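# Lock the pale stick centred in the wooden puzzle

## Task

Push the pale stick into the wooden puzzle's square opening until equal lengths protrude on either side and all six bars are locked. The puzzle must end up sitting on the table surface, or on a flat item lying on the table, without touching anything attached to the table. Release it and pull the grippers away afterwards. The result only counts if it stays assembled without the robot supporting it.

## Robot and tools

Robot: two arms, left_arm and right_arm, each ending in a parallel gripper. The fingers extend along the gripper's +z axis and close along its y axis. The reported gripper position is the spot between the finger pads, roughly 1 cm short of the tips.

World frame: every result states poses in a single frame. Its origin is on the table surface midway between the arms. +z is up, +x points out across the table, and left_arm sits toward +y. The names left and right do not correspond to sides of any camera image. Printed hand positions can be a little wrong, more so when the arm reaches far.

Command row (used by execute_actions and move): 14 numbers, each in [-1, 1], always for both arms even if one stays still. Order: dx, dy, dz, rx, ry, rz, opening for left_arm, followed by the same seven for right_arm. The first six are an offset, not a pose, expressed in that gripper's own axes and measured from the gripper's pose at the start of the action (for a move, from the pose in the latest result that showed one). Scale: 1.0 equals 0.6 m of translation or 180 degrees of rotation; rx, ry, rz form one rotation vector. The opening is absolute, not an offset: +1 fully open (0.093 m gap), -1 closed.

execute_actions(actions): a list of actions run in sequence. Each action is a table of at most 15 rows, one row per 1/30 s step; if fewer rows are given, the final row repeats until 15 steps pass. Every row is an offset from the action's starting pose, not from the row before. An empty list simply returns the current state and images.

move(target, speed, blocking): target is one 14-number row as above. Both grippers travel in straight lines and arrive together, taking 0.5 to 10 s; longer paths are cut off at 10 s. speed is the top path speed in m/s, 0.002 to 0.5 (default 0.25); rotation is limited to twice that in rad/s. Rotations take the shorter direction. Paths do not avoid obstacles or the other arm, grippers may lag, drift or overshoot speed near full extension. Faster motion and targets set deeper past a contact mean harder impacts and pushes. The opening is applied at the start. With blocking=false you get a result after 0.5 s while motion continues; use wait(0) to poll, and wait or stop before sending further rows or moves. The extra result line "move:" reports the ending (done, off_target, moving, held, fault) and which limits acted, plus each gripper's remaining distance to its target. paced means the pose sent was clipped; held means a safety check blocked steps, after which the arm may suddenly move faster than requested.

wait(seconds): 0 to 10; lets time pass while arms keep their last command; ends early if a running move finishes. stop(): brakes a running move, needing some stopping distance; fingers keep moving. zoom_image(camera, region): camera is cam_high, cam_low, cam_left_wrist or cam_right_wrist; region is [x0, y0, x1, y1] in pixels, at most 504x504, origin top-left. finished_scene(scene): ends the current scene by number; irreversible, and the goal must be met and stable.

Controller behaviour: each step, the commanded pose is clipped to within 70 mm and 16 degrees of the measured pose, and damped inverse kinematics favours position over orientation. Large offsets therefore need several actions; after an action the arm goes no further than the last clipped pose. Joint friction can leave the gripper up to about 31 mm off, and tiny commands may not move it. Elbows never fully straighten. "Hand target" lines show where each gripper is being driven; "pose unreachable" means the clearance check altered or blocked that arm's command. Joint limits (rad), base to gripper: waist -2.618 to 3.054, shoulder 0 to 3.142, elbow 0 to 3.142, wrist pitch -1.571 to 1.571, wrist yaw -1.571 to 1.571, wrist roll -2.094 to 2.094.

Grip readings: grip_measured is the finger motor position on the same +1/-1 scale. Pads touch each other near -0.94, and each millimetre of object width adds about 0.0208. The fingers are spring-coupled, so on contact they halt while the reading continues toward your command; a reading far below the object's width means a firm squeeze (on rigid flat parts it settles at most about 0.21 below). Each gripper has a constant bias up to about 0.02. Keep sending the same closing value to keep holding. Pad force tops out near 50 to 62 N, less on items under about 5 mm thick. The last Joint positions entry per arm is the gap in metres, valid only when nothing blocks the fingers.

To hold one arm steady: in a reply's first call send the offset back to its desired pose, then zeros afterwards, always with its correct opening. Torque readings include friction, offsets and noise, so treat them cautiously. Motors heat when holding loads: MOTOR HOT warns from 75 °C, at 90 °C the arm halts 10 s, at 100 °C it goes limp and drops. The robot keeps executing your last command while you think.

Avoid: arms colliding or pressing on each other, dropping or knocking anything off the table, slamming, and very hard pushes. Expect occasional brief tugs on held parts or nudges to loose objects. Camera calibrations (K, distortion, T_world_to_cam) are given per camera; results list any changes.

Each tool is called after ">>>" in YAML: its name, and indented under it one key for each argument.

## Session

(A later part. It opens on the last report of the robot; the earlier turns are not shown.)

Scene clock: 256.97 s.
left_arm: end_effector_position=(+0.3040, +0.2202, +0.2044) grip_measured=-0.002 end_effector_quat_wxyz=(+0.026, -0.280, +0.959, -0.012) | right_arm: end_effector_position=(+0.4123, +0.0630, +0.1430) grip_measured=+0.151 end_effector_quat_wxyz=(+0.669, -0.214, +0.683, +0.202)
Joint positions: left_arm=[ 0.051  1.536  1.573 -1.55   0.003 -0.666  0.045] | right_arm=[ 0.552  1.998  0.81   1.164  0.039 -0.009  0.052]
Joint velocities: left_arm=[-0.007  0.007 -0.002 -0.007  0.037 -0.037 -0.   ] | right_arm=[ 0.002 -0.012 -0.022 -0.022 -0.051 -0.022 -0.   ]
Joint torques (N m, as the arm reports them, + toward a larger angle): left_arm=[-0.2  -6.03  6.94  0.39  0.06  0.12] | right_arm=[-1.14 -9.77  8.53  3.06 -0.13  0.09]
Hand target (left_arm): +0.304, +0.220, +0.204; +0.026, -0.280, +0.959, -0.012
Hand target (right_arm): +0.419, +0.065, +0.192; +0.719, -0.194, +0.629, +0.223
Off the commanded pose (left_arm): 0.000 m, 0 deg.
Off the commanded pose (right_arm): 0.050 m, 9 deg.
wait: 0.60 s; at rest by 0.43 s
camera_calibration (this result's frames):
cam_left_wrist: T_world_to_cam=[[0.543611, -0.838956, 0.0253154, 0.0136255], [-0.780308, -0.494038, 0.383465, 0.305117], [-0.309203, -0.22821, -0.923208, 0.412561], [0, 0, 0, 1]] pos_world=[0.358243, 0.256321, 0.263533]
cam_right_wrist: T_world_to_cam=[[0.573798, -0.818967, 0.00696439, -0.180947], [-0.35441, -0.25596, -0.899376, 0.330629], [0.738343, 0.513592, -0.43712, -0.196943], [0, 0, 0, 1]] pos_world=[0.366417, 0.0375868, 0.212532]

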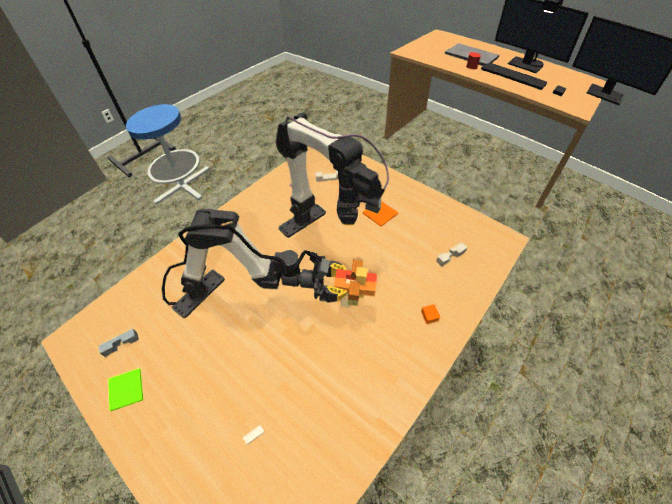

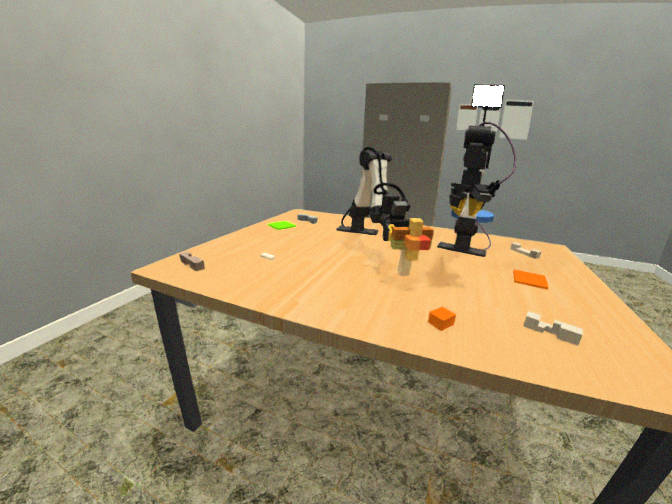

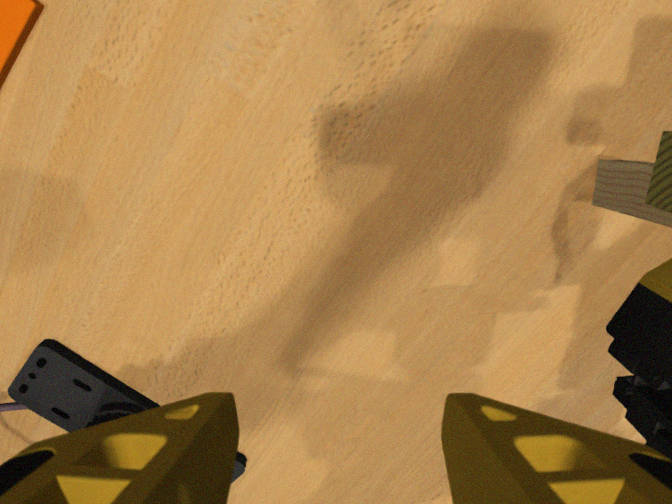

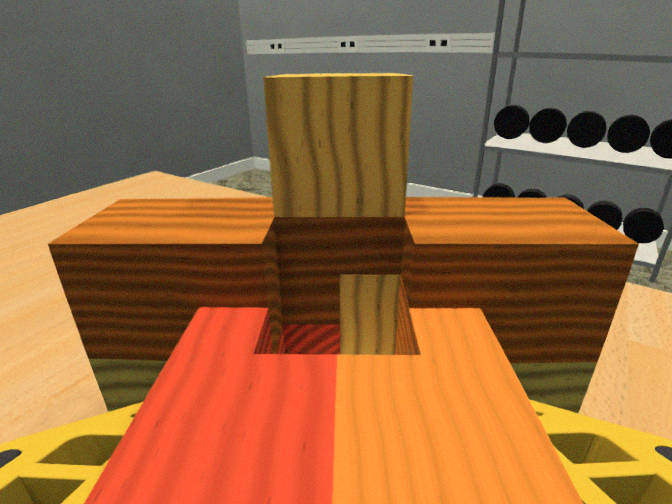

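>>> execute_actions:
  actions:
    - [[0,0,0,0,0,0,0,-0.052,0,0,0,-0.043,0.003,0.1],[0,0,0,0,0,0,0,-0.049,0,0,0,-0.043,0.003,0.1],[0,0,0,0,0,0,0,-0.046,0,0,0,-0.043,0.003,0.1],[0,0,0,0,0,0,0,-0.043,0,0,0,-0.043,0.003,0.1],[0,0,0,0,0,0,0,-0.04,0,0,0,-0.043,0.003,0.1],[0,0,0,0,0,0,0,-0.037,0,0,0,-0.043,0.003,0.1],[0,0,0,0,0,0,0,-0.034,0,0,0,-0.043,0.003,0.1],[0,0,0,0,0,0,0,-0.031,0,0,0,-0.043,0.003,0.1],[0,0,0,0,0,0,0,-0.028,0,0,0,-0.043,0.003,0.1],[0,0,0,0,0,0,0,-0.025,0,0,0,-0.043,0.003,0.1],[0,0,0,0,0,0,0,-0.022,0,0,0,-0.043,0.003,0.1],[0,0,0,0,0,0,0,-0.019,0,0,0,-0.043,0.003,0.1]]

>>> wait:
  seconds: 0.5

Scene clock: 260.13 s.
left_arm: end_effector_position=(+0.3040, +0.2202, +0.2044) grip_measured=-0.002 end_effector_quat_wxyz=(+0.026, -0.280, +0.959, -0.012) | right_arm: end_effector_position=(+0.4139, +0.0641, +0.1350) grip_measured=+0.151 end_effector_quat_wxyz=(+0.684, -0.208, +0.668, +0.207)
Joint positions: left_arm=[ 0.051  1.536  1.573 -1.55   0.003 -0.666  0.045] | right_arm=[ 0.552  2.071  0.81   1.281  0.039 -0.009  0.052]
Joint velocities: left_arm=[ 0.007  0.007  0.007 -0.037 -0.125 -0.007 -0.   ] | right_arm=[-0.002  0.066  0.007  0.081 -0.037 -0.022  0.   ]
Joint torques (N m, as the arm reports them, + toward a larger angle): left_arm=[-0.18 -6.04  6.96  0.4   0.09  0.13] | right_arm=[-0.23 -8.91  4.54  2.84  0.    0.05]
Hand target (left_arm): +0.304, +0.220, +0.204; +0.026, -0.280, +0.959, -0.012
Hand target (right_arm): +0.412, +0.063, +0.154; +0.711, -0.197, +0.639, +0.218
Off the commanded pose (left_arm): 0.000 m, 0 deg.
Off the commanded pose (right_arm): 0.019 m, 5 deg.
camera_calibration (this result's frames):
cam_left_wrist: T_world_to_cam=[[0.543611, -0.838956, 0.0253154, 0.0136255], [-0.780308, -0.494038, 0.383465, 0.305117], [-0.309203, -0.22821, -0.923208, 0.412561], [0, 0, 0, 1]] pos_world=[0.358243, 0.256321, 0.263533]
cam_right_wrist: T_world_to_cam=[[0.573567, -0.819137, 0.00587328, -0.180591], [-0.321764, -0.231884, -0.917985, 0.311774], [0.753318, 0.524637, -0.39657, -0.214525], [0, 0, 0, 1]] pos_world=[0.365504, 0.0369139, 0.20219]

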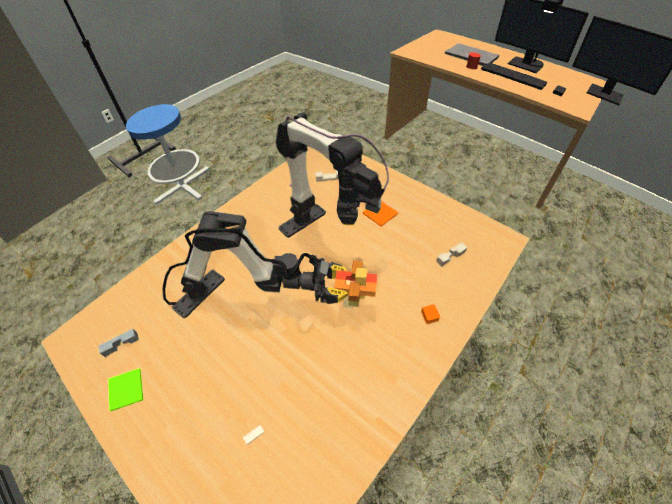

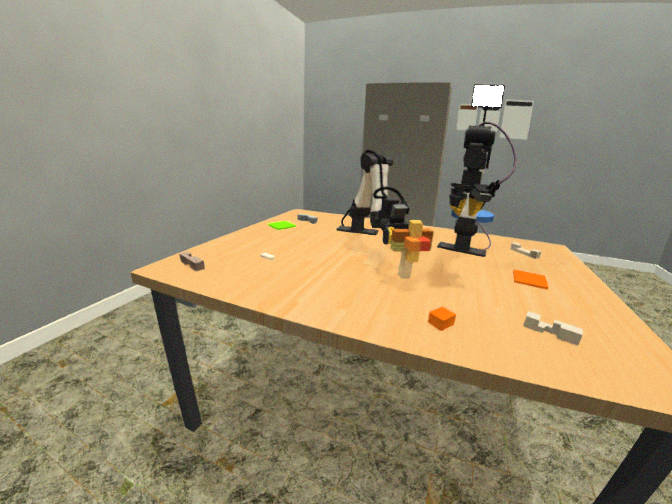

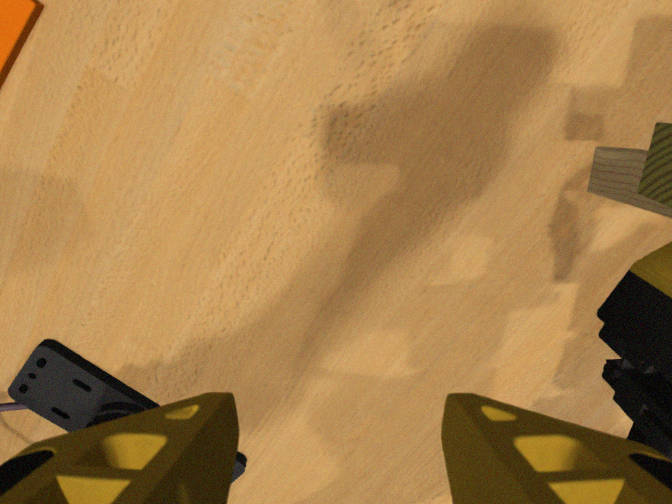

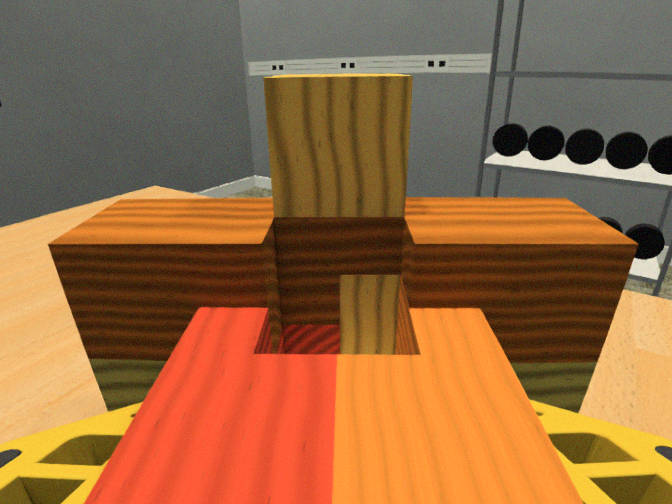

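Scene clock: 260.63 s.
left_arm: end_effector_position=(+0.3040, +0.2202, +0.2044) grip_measured=-0.002 end_effector_quat_wxyz=(+0.026, -0.280, +0.959, -0.012) | right_arm: end_effector_position=(+0.4139, +0.0642, +0.1352) grip_measured=+0.151 end_effector_quat_wxyz=(+0.686, -0.208, +0.666, +0.208)
Joint positions: left_arm=[ 0.051  1.536  1.573 -1.55   0.003 -0.666  0.045] | right_arm=[ 0.552  2.076  0.81   1.293  0.039 -0.009  0.052]
Joint velocities: left_arm=[-0.012  0.007 -0.007  0.066  0.066 -0.037  0.001] | right_arm=[-0.007  0.007 -0.012  0.007 -0.007  0.037  0.   ]
Joint torques (N m, as the arm reports them, + toward a larger angle): left_arm=[-0.15 -5.96  6.87  0.41  0.07  0.1 ] | right_arm=[-0.39 -9.05  4.63  2.93 -0.01  0.09]
Hand target (left_arm): +0.304, +0.220, +0.204; +0.026, -0.280, +0.959, -0.012
Hand target (right_arm): +0.412, +0.063, +0.154; +0.711, -0.197, +0.639, +0.218
Off the commanded pose (left_arm): 0.000 m, 0 deg.
Off the commanded pose (right_arm): 0.019 m, 5 deg.
wait: 0.50 s; at rest by 0.17 s
camera_calibration (this result's frames):
cam_left_wrist: T_world_to_cam=[[0.543611, -0.838956, 0.0253154, 0.0136255], [-0.780308, -0.494038, 0.383465, 0.305117], [-0.309203, -0.22821, -0.923208, 0.412561], [0, 0, 0, 1]] pos_world=[0.358243, 0.256321, 0.263533]
cam_right_wrist: T_world_to_cam=[[0.573537, -0.81916, 0.00571372, -0.180556], [-0.316967, -0.228346, -0.920538, 0.3101], [0.755372, 0.526152, -0.390611, -0.216246], [0, 0, 0, 1]] pos_world=[0.365193, 0.0366847, 0.202022]

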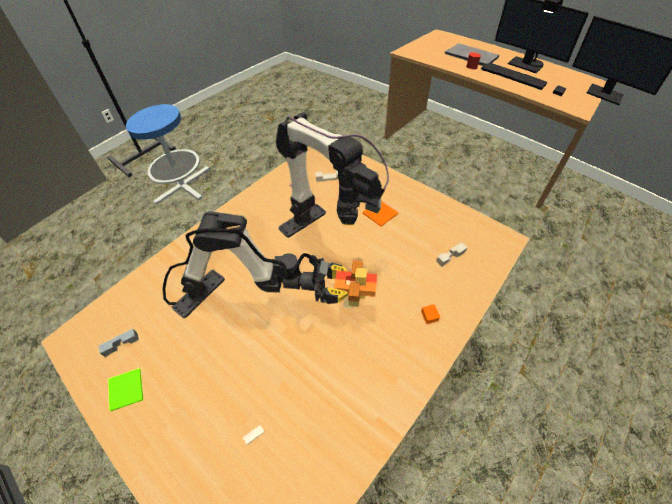

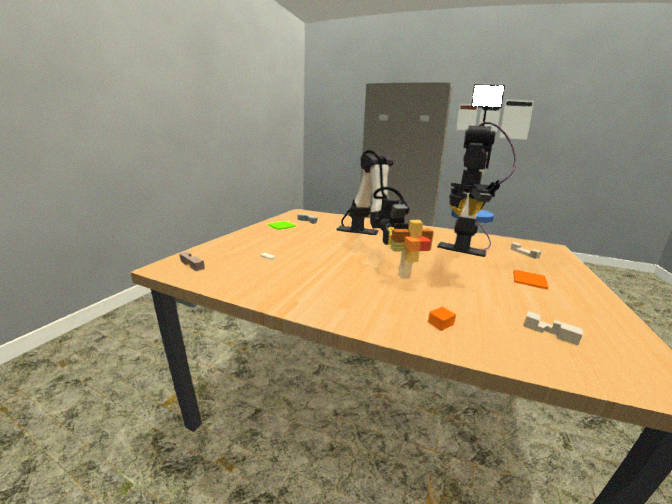

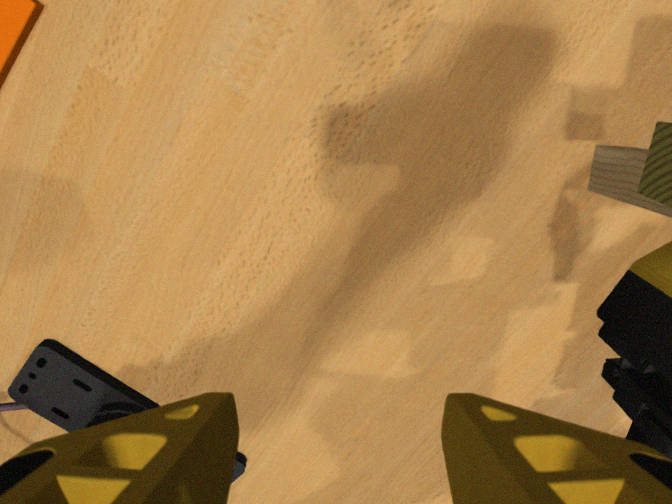

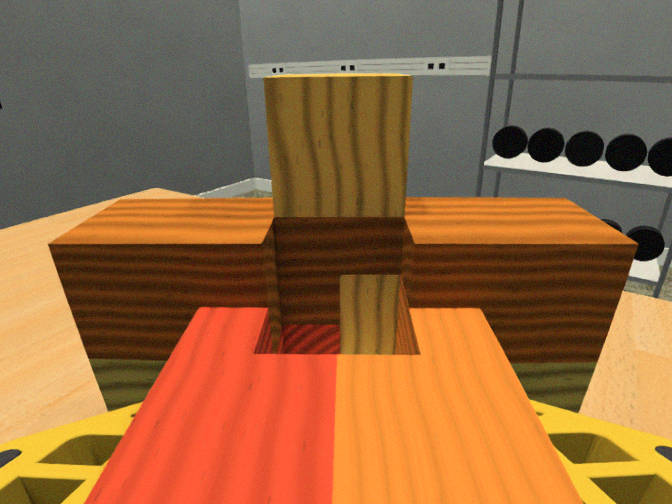

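>>> execute_actions:
  actions: []

Scene clock: 267.23 s.
left_arm: end_effector_position=(+0.3040, +0.2202, +0.2044) grip_measured=-0.002 end_effector_quat_wxyz=(+0.026, -0.280, +0.959, -0.012) | right_arm: end_effector_position=(+0.4139, +0.0642, +0.1352) grip_measured=+0.151 end_effector_quat_wxyz=(+0.686, -0.208, +0.666, +0.208)
Joint positions: left_arm=[ 0.051  1.536  1.573 -1.55   0.003 -0.666  0.045] | right_arm=[ 0.552  2.076  0.81   1.293  0.039 -0.009  0.052]
Joint velocities: left_arm=[-0.002  0.002  0.007  0.022  0.007 -0.007 -0.   ] | right_arm=[ 0.012  0.012 -0.002  0.037 -0.022 -0.051  0.001]
Joint torques (N m, as the arm reports them, + toward a larger angle): left_arm=[-0.22 -5.96  6.95  0.41  0.06  0.12] | right_arm=[-0.34 -9.05  4.58  2.92 -0.01  0.06]
Hand target (left_arm): +0.304, +0.220, +0.204; +0.026, -0.280, +0.959, -0.012
Hand target (right_arm): +0.412, +0.063, +0.154; +0.711, -0.197, +0.639, +0.218
Off the commanded pose (left_arm): 0.000 m, 0 deg.
Off the commanded pose (right_arm): 0.019 m, 5 deg.
camera_calibration (this result's frames):
cam_left_wrist: T_world_to_cam=[[0.543611, -0.838956, 0.0253154, 0.0136255], [-0.780308, -0.494038, 0.383465, 0.305117], [-0.309203, -0.22821, -0.923208, 0.412561], [0, 0, 0, 1]] pos_world=[0.358243, 0.256321, 0.263533]
cam_right_wrist: T_world_to_cam=[[0.573537, -0.81916, 0.00571372, -0.180556], [-0.316967, -0.228346, -0.920538, 0.3101], [0.755372, 0.526152, -0.390611, -0.216246], [0, 0, 0, 1]] pos_world=[0.365193, 0.0366847, 0.202022]

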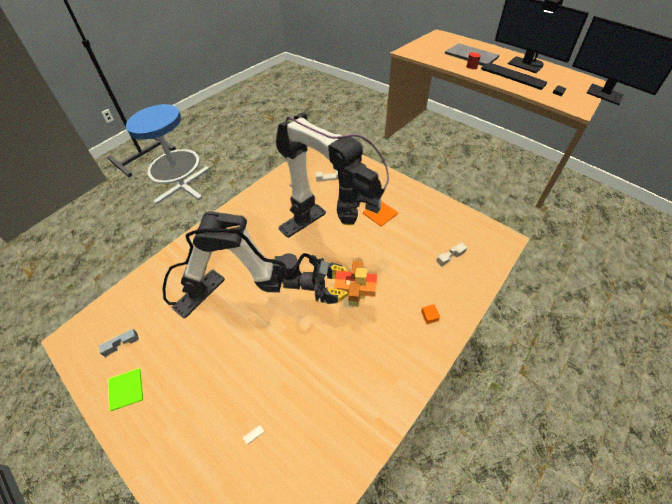

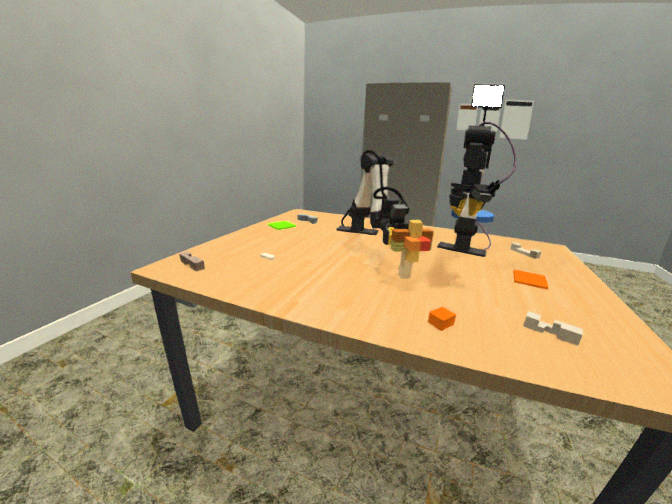

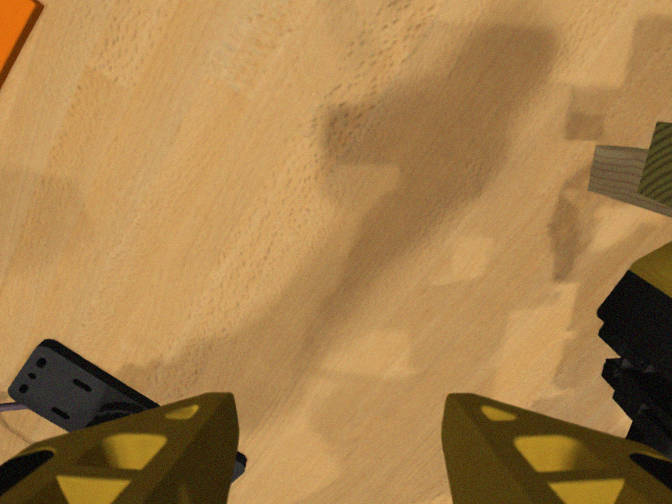

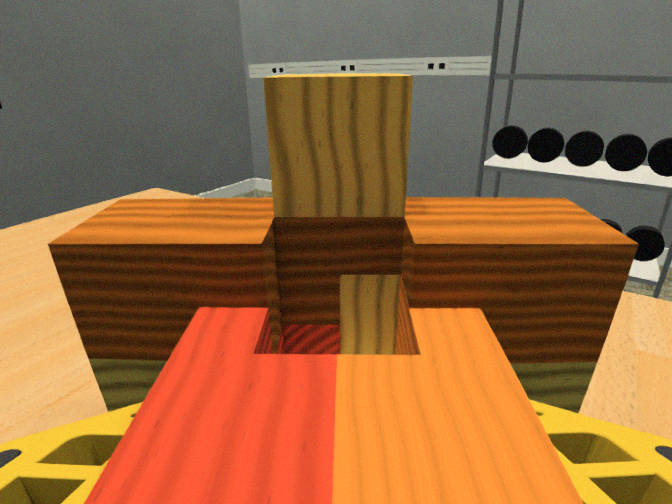

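>>> execute_actions:
  actions:
    - [[0,0,0,0,0,0,0,0.0,0,0,0,0,0,0.1],[0,0,0,0,0,0,0,0.01,0,0,0,0.005,0,0.1],[0,0,0,0,0,0,0,0.02,0,0,0,0.01,0,0.1],[0,0,0,0,0,0,0,0.03,0,0,0,0.015,0,0.1],[0,0,0,0,0,0,0,0.04,0,0,0,0.02,0,0.1],[0,0,0,0,0,0,0,0.05,0,0,0,0.025,0,0.1],[0,0,0,0,0,0,0,0.06,0,0,0,0.03,0,0.1]]

>>> wait:
  seconds: 0.5

Scene clock: 269.77 s.
left_arm: end_effector_position=(+0.3040, +0.2202, +0.2044) grip_measured=-0.002 end_effector_quat_wxyz=(+0.026, -0.280, +0.959, -0.012) | right_arm: end_effector_position=(+0.4141, +0.0643, +0.1324) grip_measured=+0.151 end_effector_quat_wxyz=(+0.686, -0.207, +0.665, +0.208)
Joint positions: left_arm=[ 0.051  1.536  1.573 -1.55   0.003 -0.666  0.045] | right_arm=[ 0.552  2.088  0.81   1.307  0.039 -0.009  0.052]
Joint velocities: left_arm=[ 0.002 -0.002 -0.012 -0.007 -0.037  0.007  0.001] | right_arm=[ 0.012  0.007 -0.017  0.022 -0.007  0.037 -0.   ]
Joint torques (N m, as the arm reports them, + toward a larger angle): left_arm=[-0.22 -5.91  6.81  0.38  0.07  0.13] | right_arm=[-0.3  -6.46  4.34  1.54 -0.01  0.07]
Hand target (left_arm): +0.304, +0.220, +0.204; +0.026, -0.280, +0.959, -0.012
Hand target (right_arm): +0.413, +0.064, +0.100; +0.654, -0.217, +0.697, +0.199
Off the commanded pose (left_arm): 0.000 m, 0 deg.
Off the commanded pose (right_arm): 0.033 m, 5 deg.
camera_calibration (this result's frames):
cam_left_wrist: T_world_to_cam=[[0.543611, -0.838956, 0.0253154, 0.0136255], [-0.780308, -0.494038, 0.383465, 0.305117], [-0.309203, -0.22821, -0.923208, 0.412561], [0, 0, 0, 1]] pos_world=[0.358243, 0.256321, 0.263533]
cam_right_wrist: T_world_to_cam=[[0.57353, -0.819165, 0.00567614, -0.180528], [-0.315836, -0.227512, -0.921133, 0.307154], [0.755851, 0.526505, -0.389206, -0.217886], [0, 0, 0, 1]] pos_world=[0.365237, 0.0367172, 0.199151]

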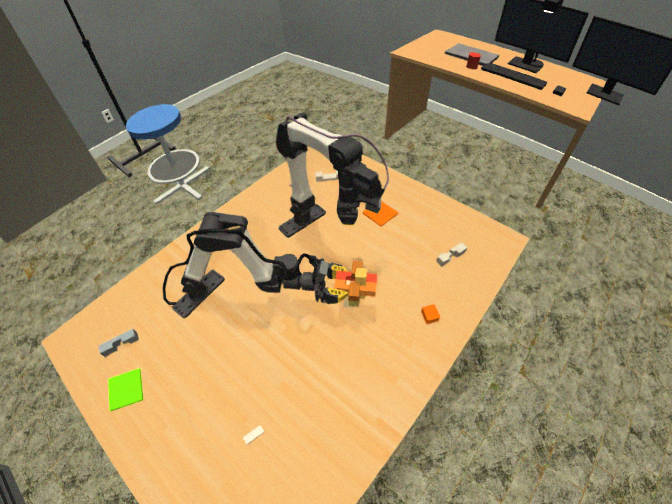

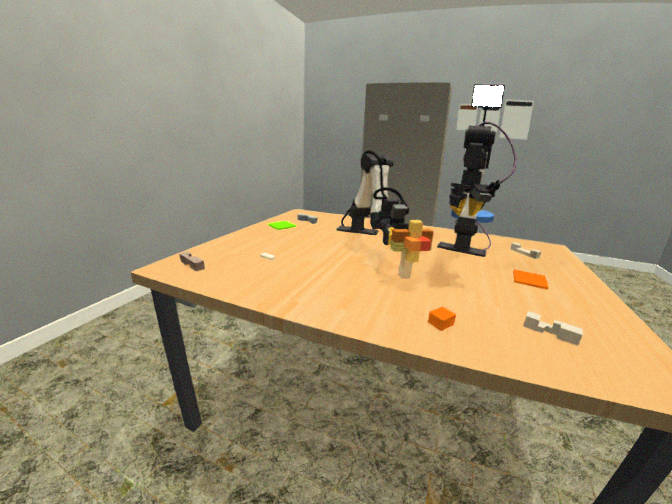

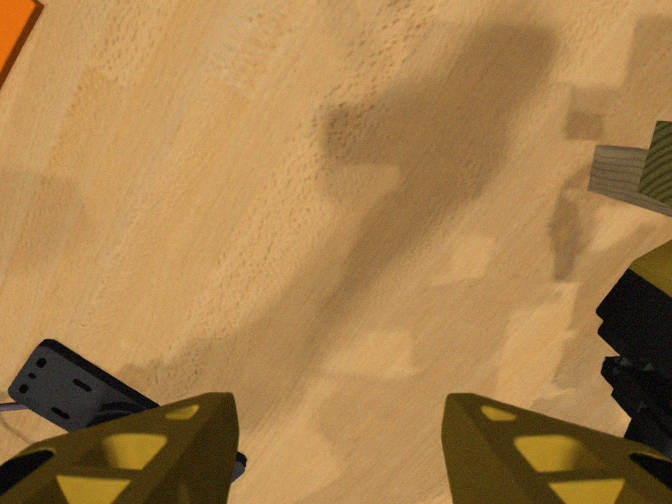

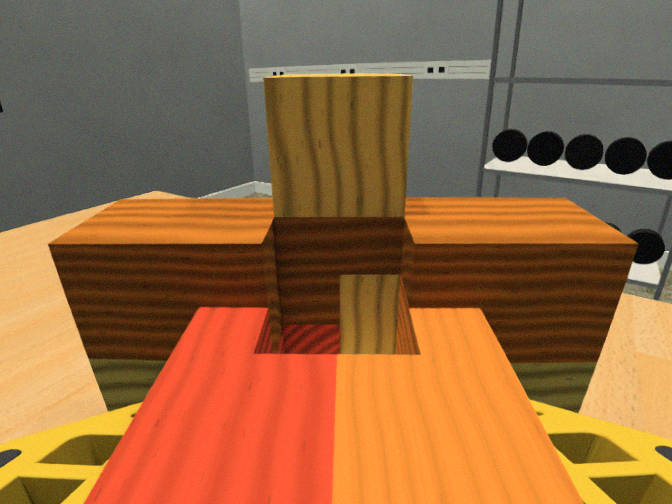

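Scene clock: 270.27 s.
left_arm: end_effector_position=(+0.3040, +0.2202, +0.2044) grip_measured=-0.002 end_effector_quat_wxyz=(+0.026, -0.280, +0.959, -0.012) | right_arm: end_effector_position=(+0.4141, +0.0643, +0.1324) grip_measured=+0.151 end_effector_quat_wxyz=(+0.686, -0.207, +0.665, +0.208)
Joint positions: left_arm=[ 0.051  1.536  1.573 -1.55   0.003 -0.666  0.045] | right_arm=[ 0.552  2.089  0.81   1.307  0.039 -0.009  0.052]
Joint velocities: left_arm=[ 0.007 -0.007 -0.012  0.037 -0.007 -0.022 -0.   ] | right_arm=[-0.002 -0.017 -0.002 -0.007  0.081 -0.051 -0.001]
Joint torques (N m, as the arm reports them, + toward a larger angle): left_arm=[-0.33 -6.05  6.85  0.41  0.05  0.15] | right_arm=[-0.28 -6.46  4.46  1.51  0.    0.08]
Hand target (left_arm): +0.304, +0.220, +0.204; +0.026, -0.280, +0.959, -0.012
Hand target (right_arm): +0.413, +0.064, +0.100; +0.653, -0.217, +0.697, +0.199
Off the commanded pose (left_arm): 0.000 m, 0 deg.
Off the commanded pose (right_arm): 0.033 m, 5 deg.
wait: 0.50 s; at rest by 0.17 s
camera_calibration (this result's frames):
cam_left_wrist: T_world_to_cam=[[0.543611, -0.838956, 0.0253154, 0.0136255], [-0.780308, -0.494038, 0.383465, 0.305117], [-0.309203, -0.22821, -0.923208, 0.412561], [0, 0, 0, 1]] pos_world=[0.358243, 0.256321, 0.263533]
cam_right_wrist: T_world_to_cam=[[0.57353, -0.819165, 0.00567614, -0.180527], [-0.315836, -0.227512, -0.921133, 0.307064], [0.755851, 0.526505, -0.389206, -0.217929], [0, 0, 0, 1]] pos_world=[0.365241, 0.0367199, 0.199053]

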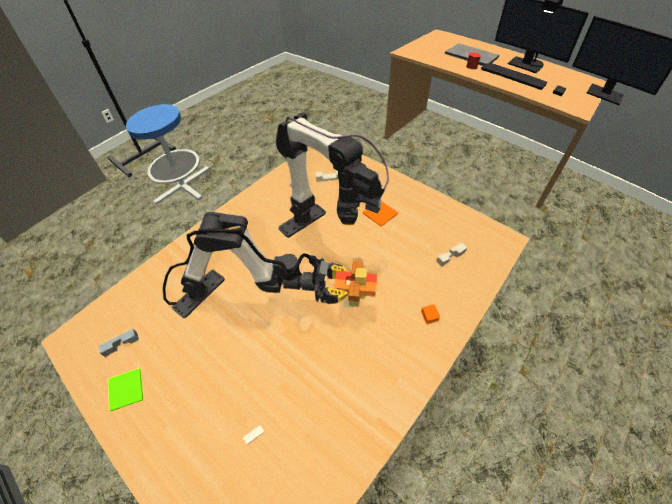

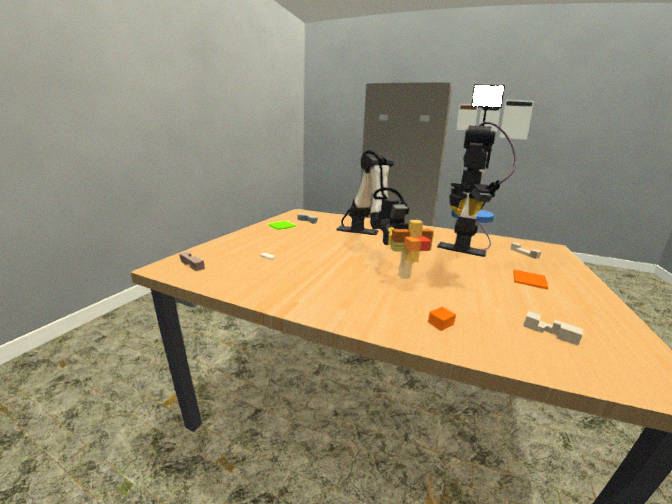

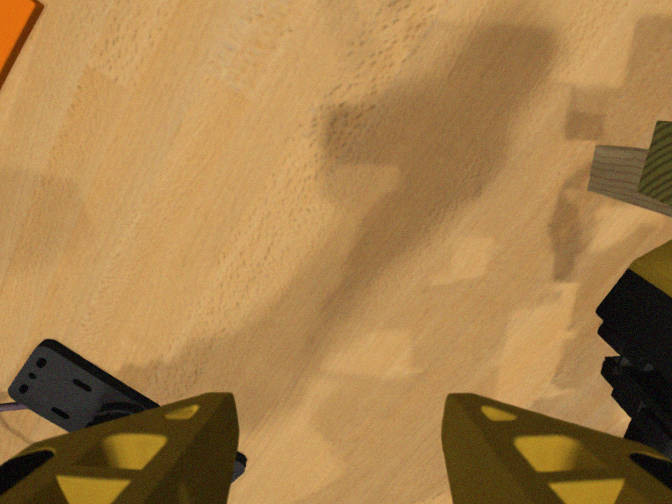

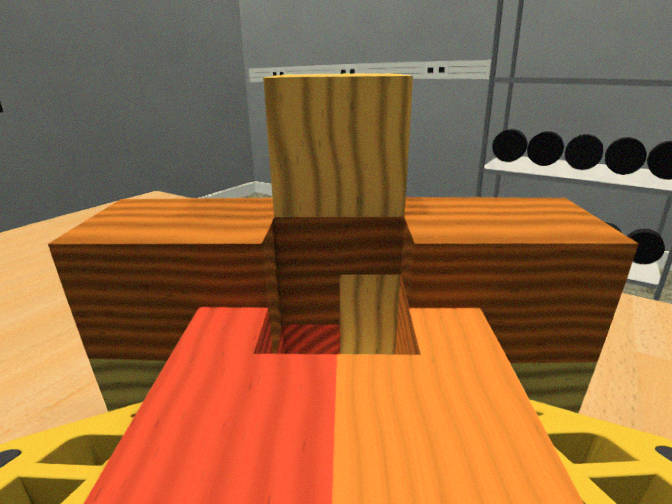

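Try more push.

>>> execute_actions:
  actions:
    - [[0,0,0,0,0,0,0,0.06,0,0,0,0.03,0,0.1],[0,0,0,0,0,0,0,0.07,0,0,0,0.04,0,0.1],[0,0,0,0,0,0,0,0.08,0,0,0,0.05,0,0.1],[0,0,0,0,0,0,0,0.09,0,0,0,0.06,0,0.1],[0,0,0,0,0,0,0,0.10,0,0,0,0.07,0,0.1],[0,0,0,0,0,0,0,0.11,0,0,0,0.075,0,0.1]]
    - [[0,0,0,0,0,0,0,0.11,0,0,0,0.075,0,0.1]]

Scene clock: 272.53 s.
left_arm: end_effector_position=(+0.3040, +0.2202, +0.2044) grip_measured=-0.002 end_effector_quat_wxyz=(+0.026, -0.280, +0.959, -0.012) | right_arm: end_effector_position=(+0.4141, +0.0643, +0.1307) grip_measured=+0.151 end_effector_quat_wxyz=(+0.685, -0.208, +0.667, +0.208)
Joint positions: left_arm=[ 0.051  1.536  1.573 -1.55   0.003 -0.666  0.045] | right_arm=[ 0.552  2.091  0.81   1.306  0.039 -0.008  0.052]
Joint velocities: left_arm=[-0.002 -0.007  0.002  0.007  0.007 -0.007 -0.001] | right_arm=[-0.007  0.012  0.002 -0.051  0.066  0.007 -0.002]
Joint torques (N m, as the arm reports them, + toward a larger angle): left_arm=[-0.27 -5.92  6.94  0.41  0.07  0.12] | right_arm=[-0.3  -6.69  3.73  0.38 -0.03  0.14]
Hand target (left_arm): +0.304, +0.220, +0.204; +0.026, -0.280, +0.959, -0.012
Hand target (right_arm): +0.408, +0.060, +0.068; +0.606, -0.230, +0.739, +0.185
Off the commanded pose (left_arm): 0.000 m, 0 deg.
Off the commanded pose (right_arm): 0.066 m, 14 deg.
camera_calibration (this result's frames):
cam_left_wrist: T_world_to_cam=[[0.543611, -0.838956, 0.0253154, 0.0136255], [-0.780308, -0.494038, 0.383465, 0.305117], [-0.309203, -0.22821, -0.923208, 0.412561], [0, 0, 0, 1]] pos_world=[0.358243, 0.256321, 0.263533]
cam_right_wrist: T_world_to_cam=[[0.573565, -0.819145, 0.00500743, -0.180445], [-0.319051, -0.229022, -0.91965, 0.306834], [0.754473, 0.525881, -0.392708, -0.217539], [0, 0, 0, 1]] pos_world=[0.36552, 0.036861, 0.197653]

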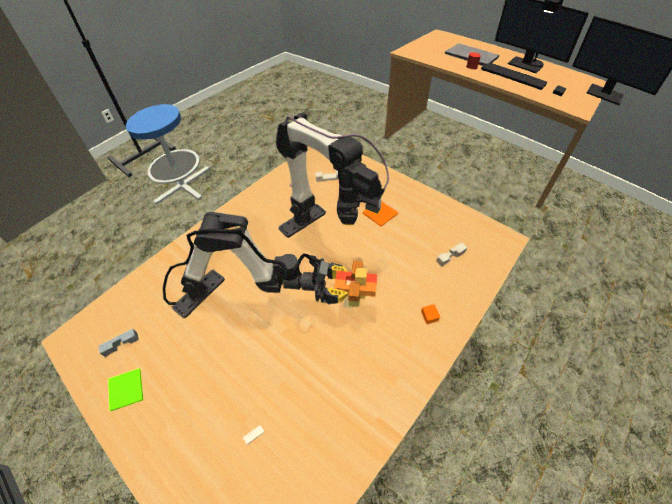

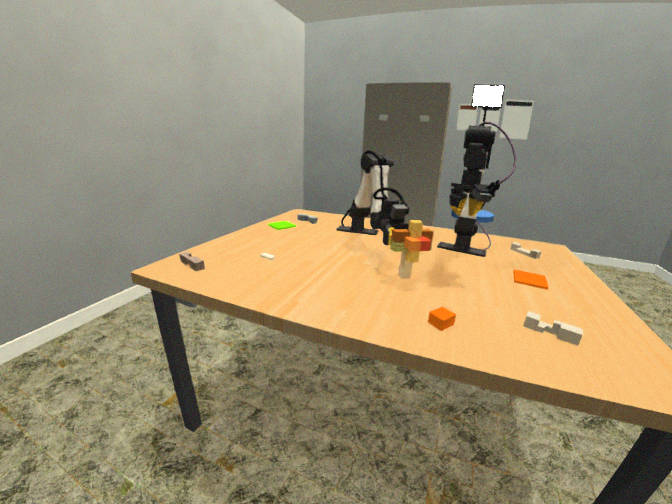

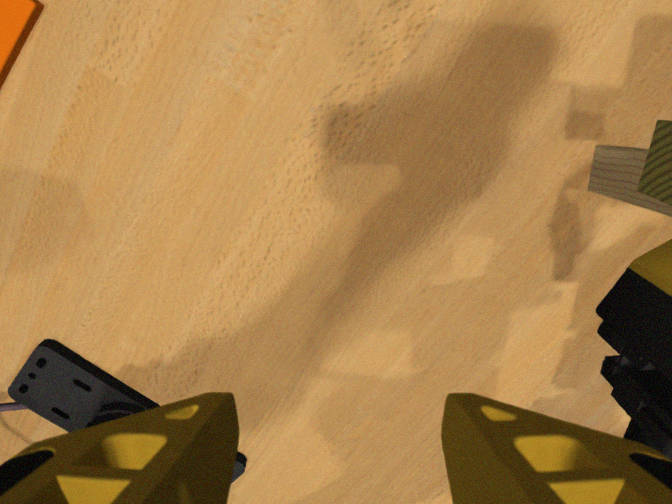

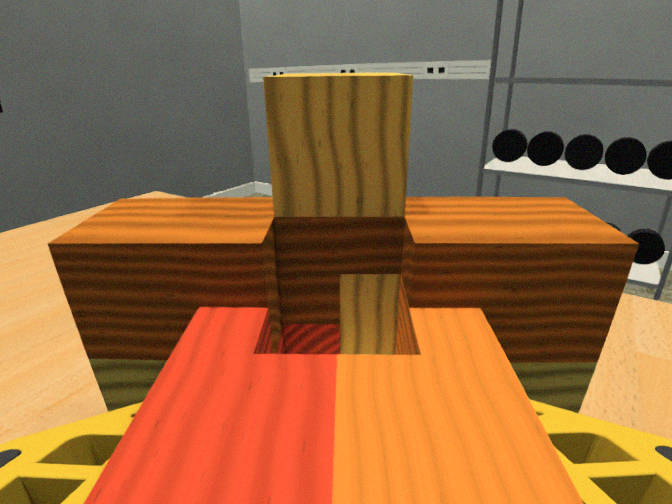

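>>> execute_actions:
  actions:
    - [[0,0,0,0,0,0,0,0.09,0,0,0,0.06,0,0.2]]
    - [[0,0,0,0,0,0,0,0.09,0,0,0,0.06,0,0.24]]

Scene clock: 275.53 s.
left_arm: end_effector_position=(+0.3040, +0.2202, +0.2044) grip_measured=-0.002 end_effector_quat_wxyz=(+0.026, -0.280, +0.959, -0.012) | right_arm: end_effector_position=(+0.4141, +0.0643, +0.1308) grip_measured=+0.248 end_effector_quat_wxyz=(+0.685, -0.207, +0.667, +0.208)
Joint positions: left_arm=[ 0.051  1.536  1.573 -1.55   0.003 -0.666  0.045] | right_arm=[ 0.552  2.091  0.81   1.307  0.039 -0.007  0.057]
Joint velocities: left_arm=[ 0.017 -0.017  0.002  0.007  0.081  0.022  0.002] | right_arm=[-0.002 -0.012 -0.002 -0.051 -0.037  0.007 -0.001]
Joint torques (N m, as the arm reports them, + toward a larger angle): left_arm=[-0.22 -6.04  7.01  0.4   0.08  0.11] | right_arm=[-0.16 -6.96  3.96  0.67 -0.02  0.15]
Hand target (left_arm): +0.304, +0.220, +0.204; +0.026, -0.280, +0.959, -0.012
Hand target (right_arm): +0.410, +0.062, +0.079; +0.621, -0.226, +0.726, +0.190
Off the commanded pose (left_arm): 0.000 m, 0 deg.
Off the commanded pose (right_arm): 0.054 m, 11 deg.
camera_calibration (this result's frames):
cam_left_wrist: T_world_to_cam=[[0.543611, -0.838956, 0.0253154, 0.0136255], [-0.780308, -0.494038, 0.383465, 0.305117], [-0.309203, -0.22821, -0.923208, 0.412561], [0, 0, 0, 1]] pos_world=[0.358243, 0.256321, 0.263533]
cam_right_wrist: T_world_to_cam=[[0.573581, -0.819138, 0.00423541, -0.180351], [-0.319159, -0.228239, -0.919807, 0.306932], [0.754415, 0.526232, -0.392349, -0.217547], [0, 0, 0, 1]] pos_world=[0.365527, 0.0368014, 0.197728]

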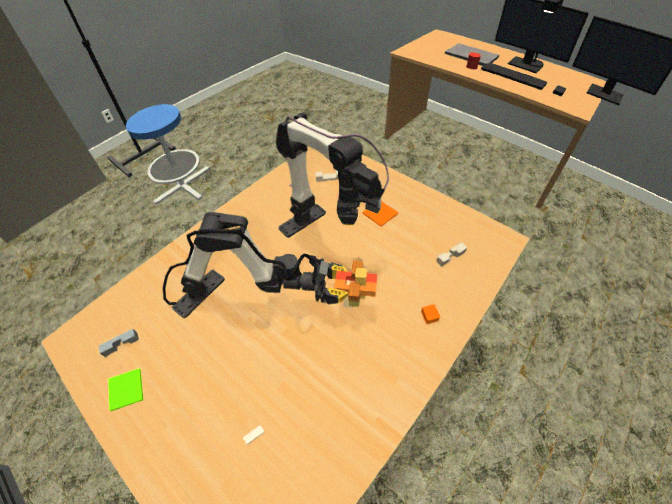

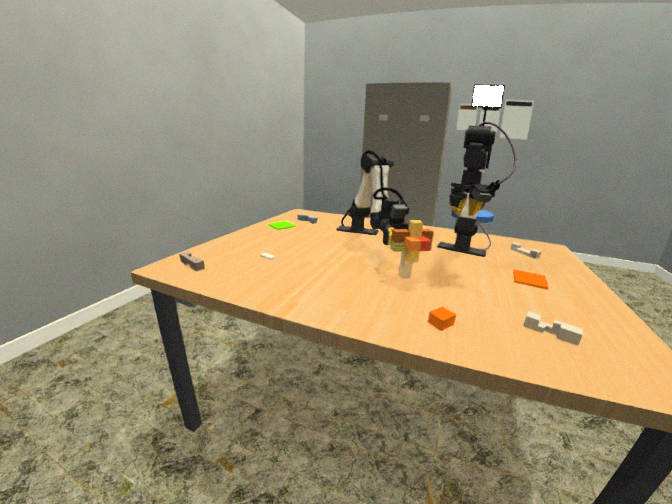

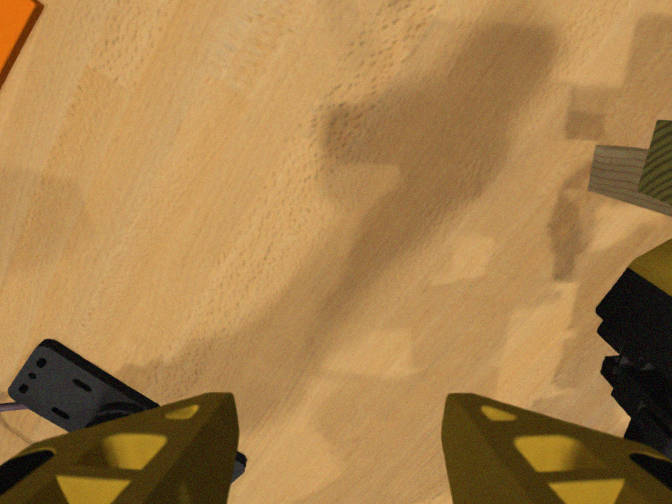

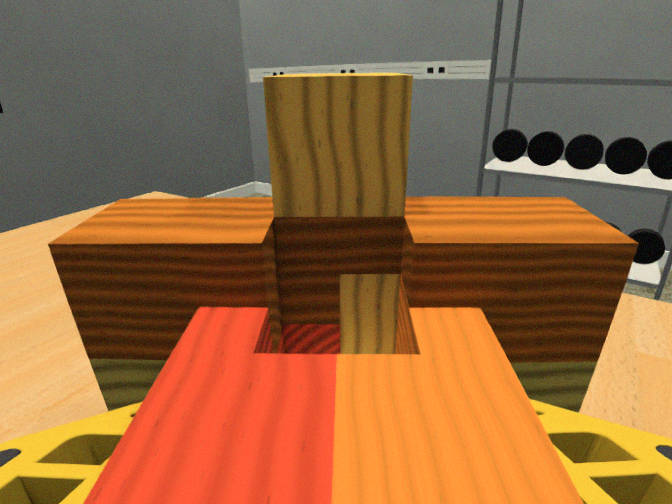

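>>> move:
  target: [-0.03,-0.1,-0.075,0,-0.08,0,0.05,0.05,0,0,0,0.03,0,0.15]
  speed: 0.15

Scene clock: 281.67 s.
left_arm: end_effector_position=(+0.3445, +0.1815, +0.2498) grip_measured=+0.048 end_effector_quat_wxyz=(+0.143, -0.279, +0.949, +0.023) | right_arm: end_effector_position=(+0.4141, +0.0643, +0.1325) grip_measured=+0.177 end_effector_quat_wxyz=(+0.687, -0.207, +0.665, +0.209)
Joint positions: left_arm=[-0.167  1.618  1.813 -1.553 -0.198 -0.866  0.047] | right_arm=[ 0.552  2.091  0.81   1.312  0.039 -0.007  0.054]
Joint velocities: left_arm=[ 0.002 -0.002 -0.002 -0.022 -0.081 -0.007 -0.   ] | right_arm=[-0.002 -0.017 -0.007 -0.037 -0.007  0.066 -0.001]
Joint torques (N m, as the arm reports them, + toward a larger angle): left_arm=[-0.63 -5.33  9.09  0.67 -0.17  0.07] | right_arm=[-0.15 -7.18  4.48  1.44  0.02  0.06]
Hand target (left_arm): +0.350, +0.180, +0.253; +0.150, -0.280, +0.948, +0.024
Hand target (right_arm): +0.413, +0.064, +0.101; +0.653, -0.217, +0.698, +0.199
Off the commanded pose (left_arm): 0.005 m, 0 deg.
Off the commanded pose (right_arm): 0.032 m, 6 deg.
joint sent to its limit (left arm) — the command would take joint 4 (wrist pitch) past its lower limit, so that joint was sent only as far as its limit.
move: off_target (right_arm)
camera_calibration (this result's frames):
cam_left_wrist: T_world_to_cam=[[0.545059, -0.83799, 0.0261634, -0.0429268], [-0.83099, -0.53584, 0.149438, 0.383702], [-0.111208, -0.103194, -0.988425, 0.383598], [0, 0, 0, 1]] pos_world=[0.384909, 0.209215, 0.322942]
cam_right_wrist: T_world_to_cam=[[0.573561, -0.819153, 0.00408534, -0.18033], [-0.314635, -0.224903, -0.922184, 0.306681], [0.756329, 0.527643, -0.386729, -0.218471], [0, 0, 0, 1]] pos_world=[0.365159, 0.03653, 0.199064]

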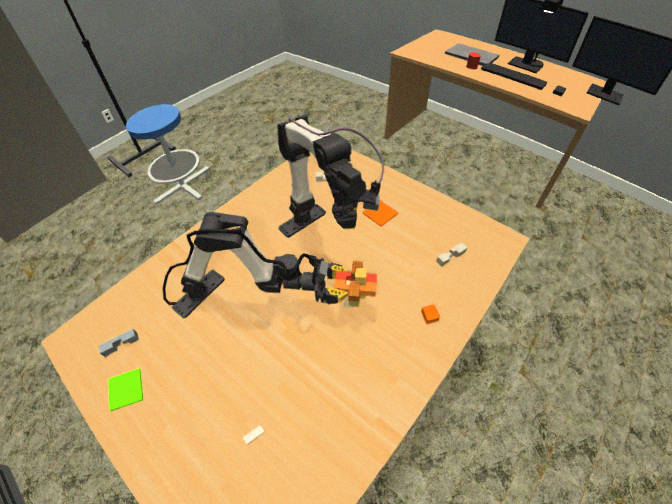

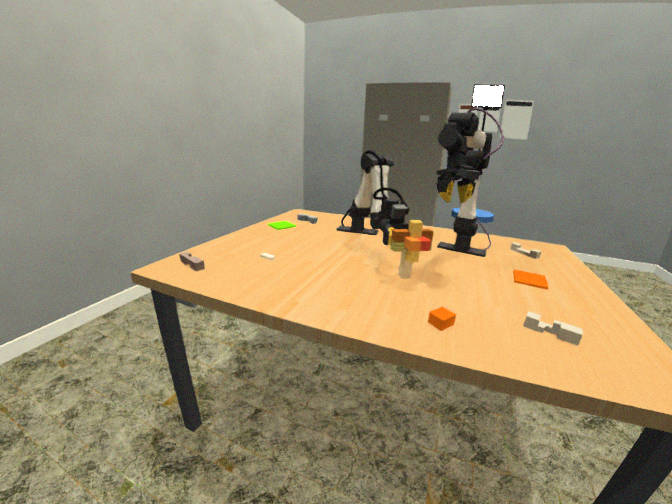

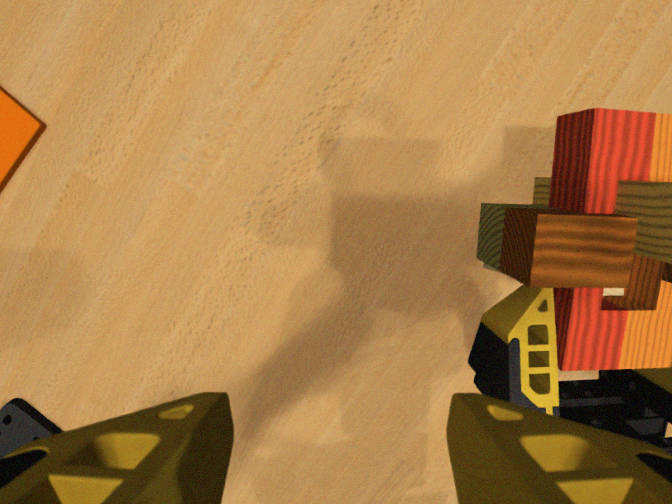

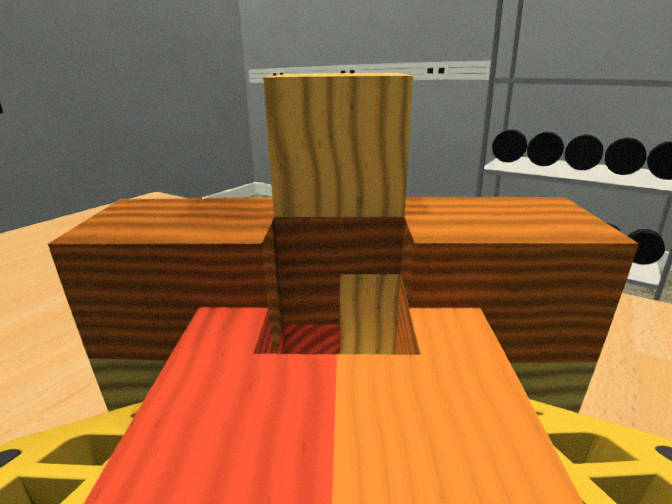

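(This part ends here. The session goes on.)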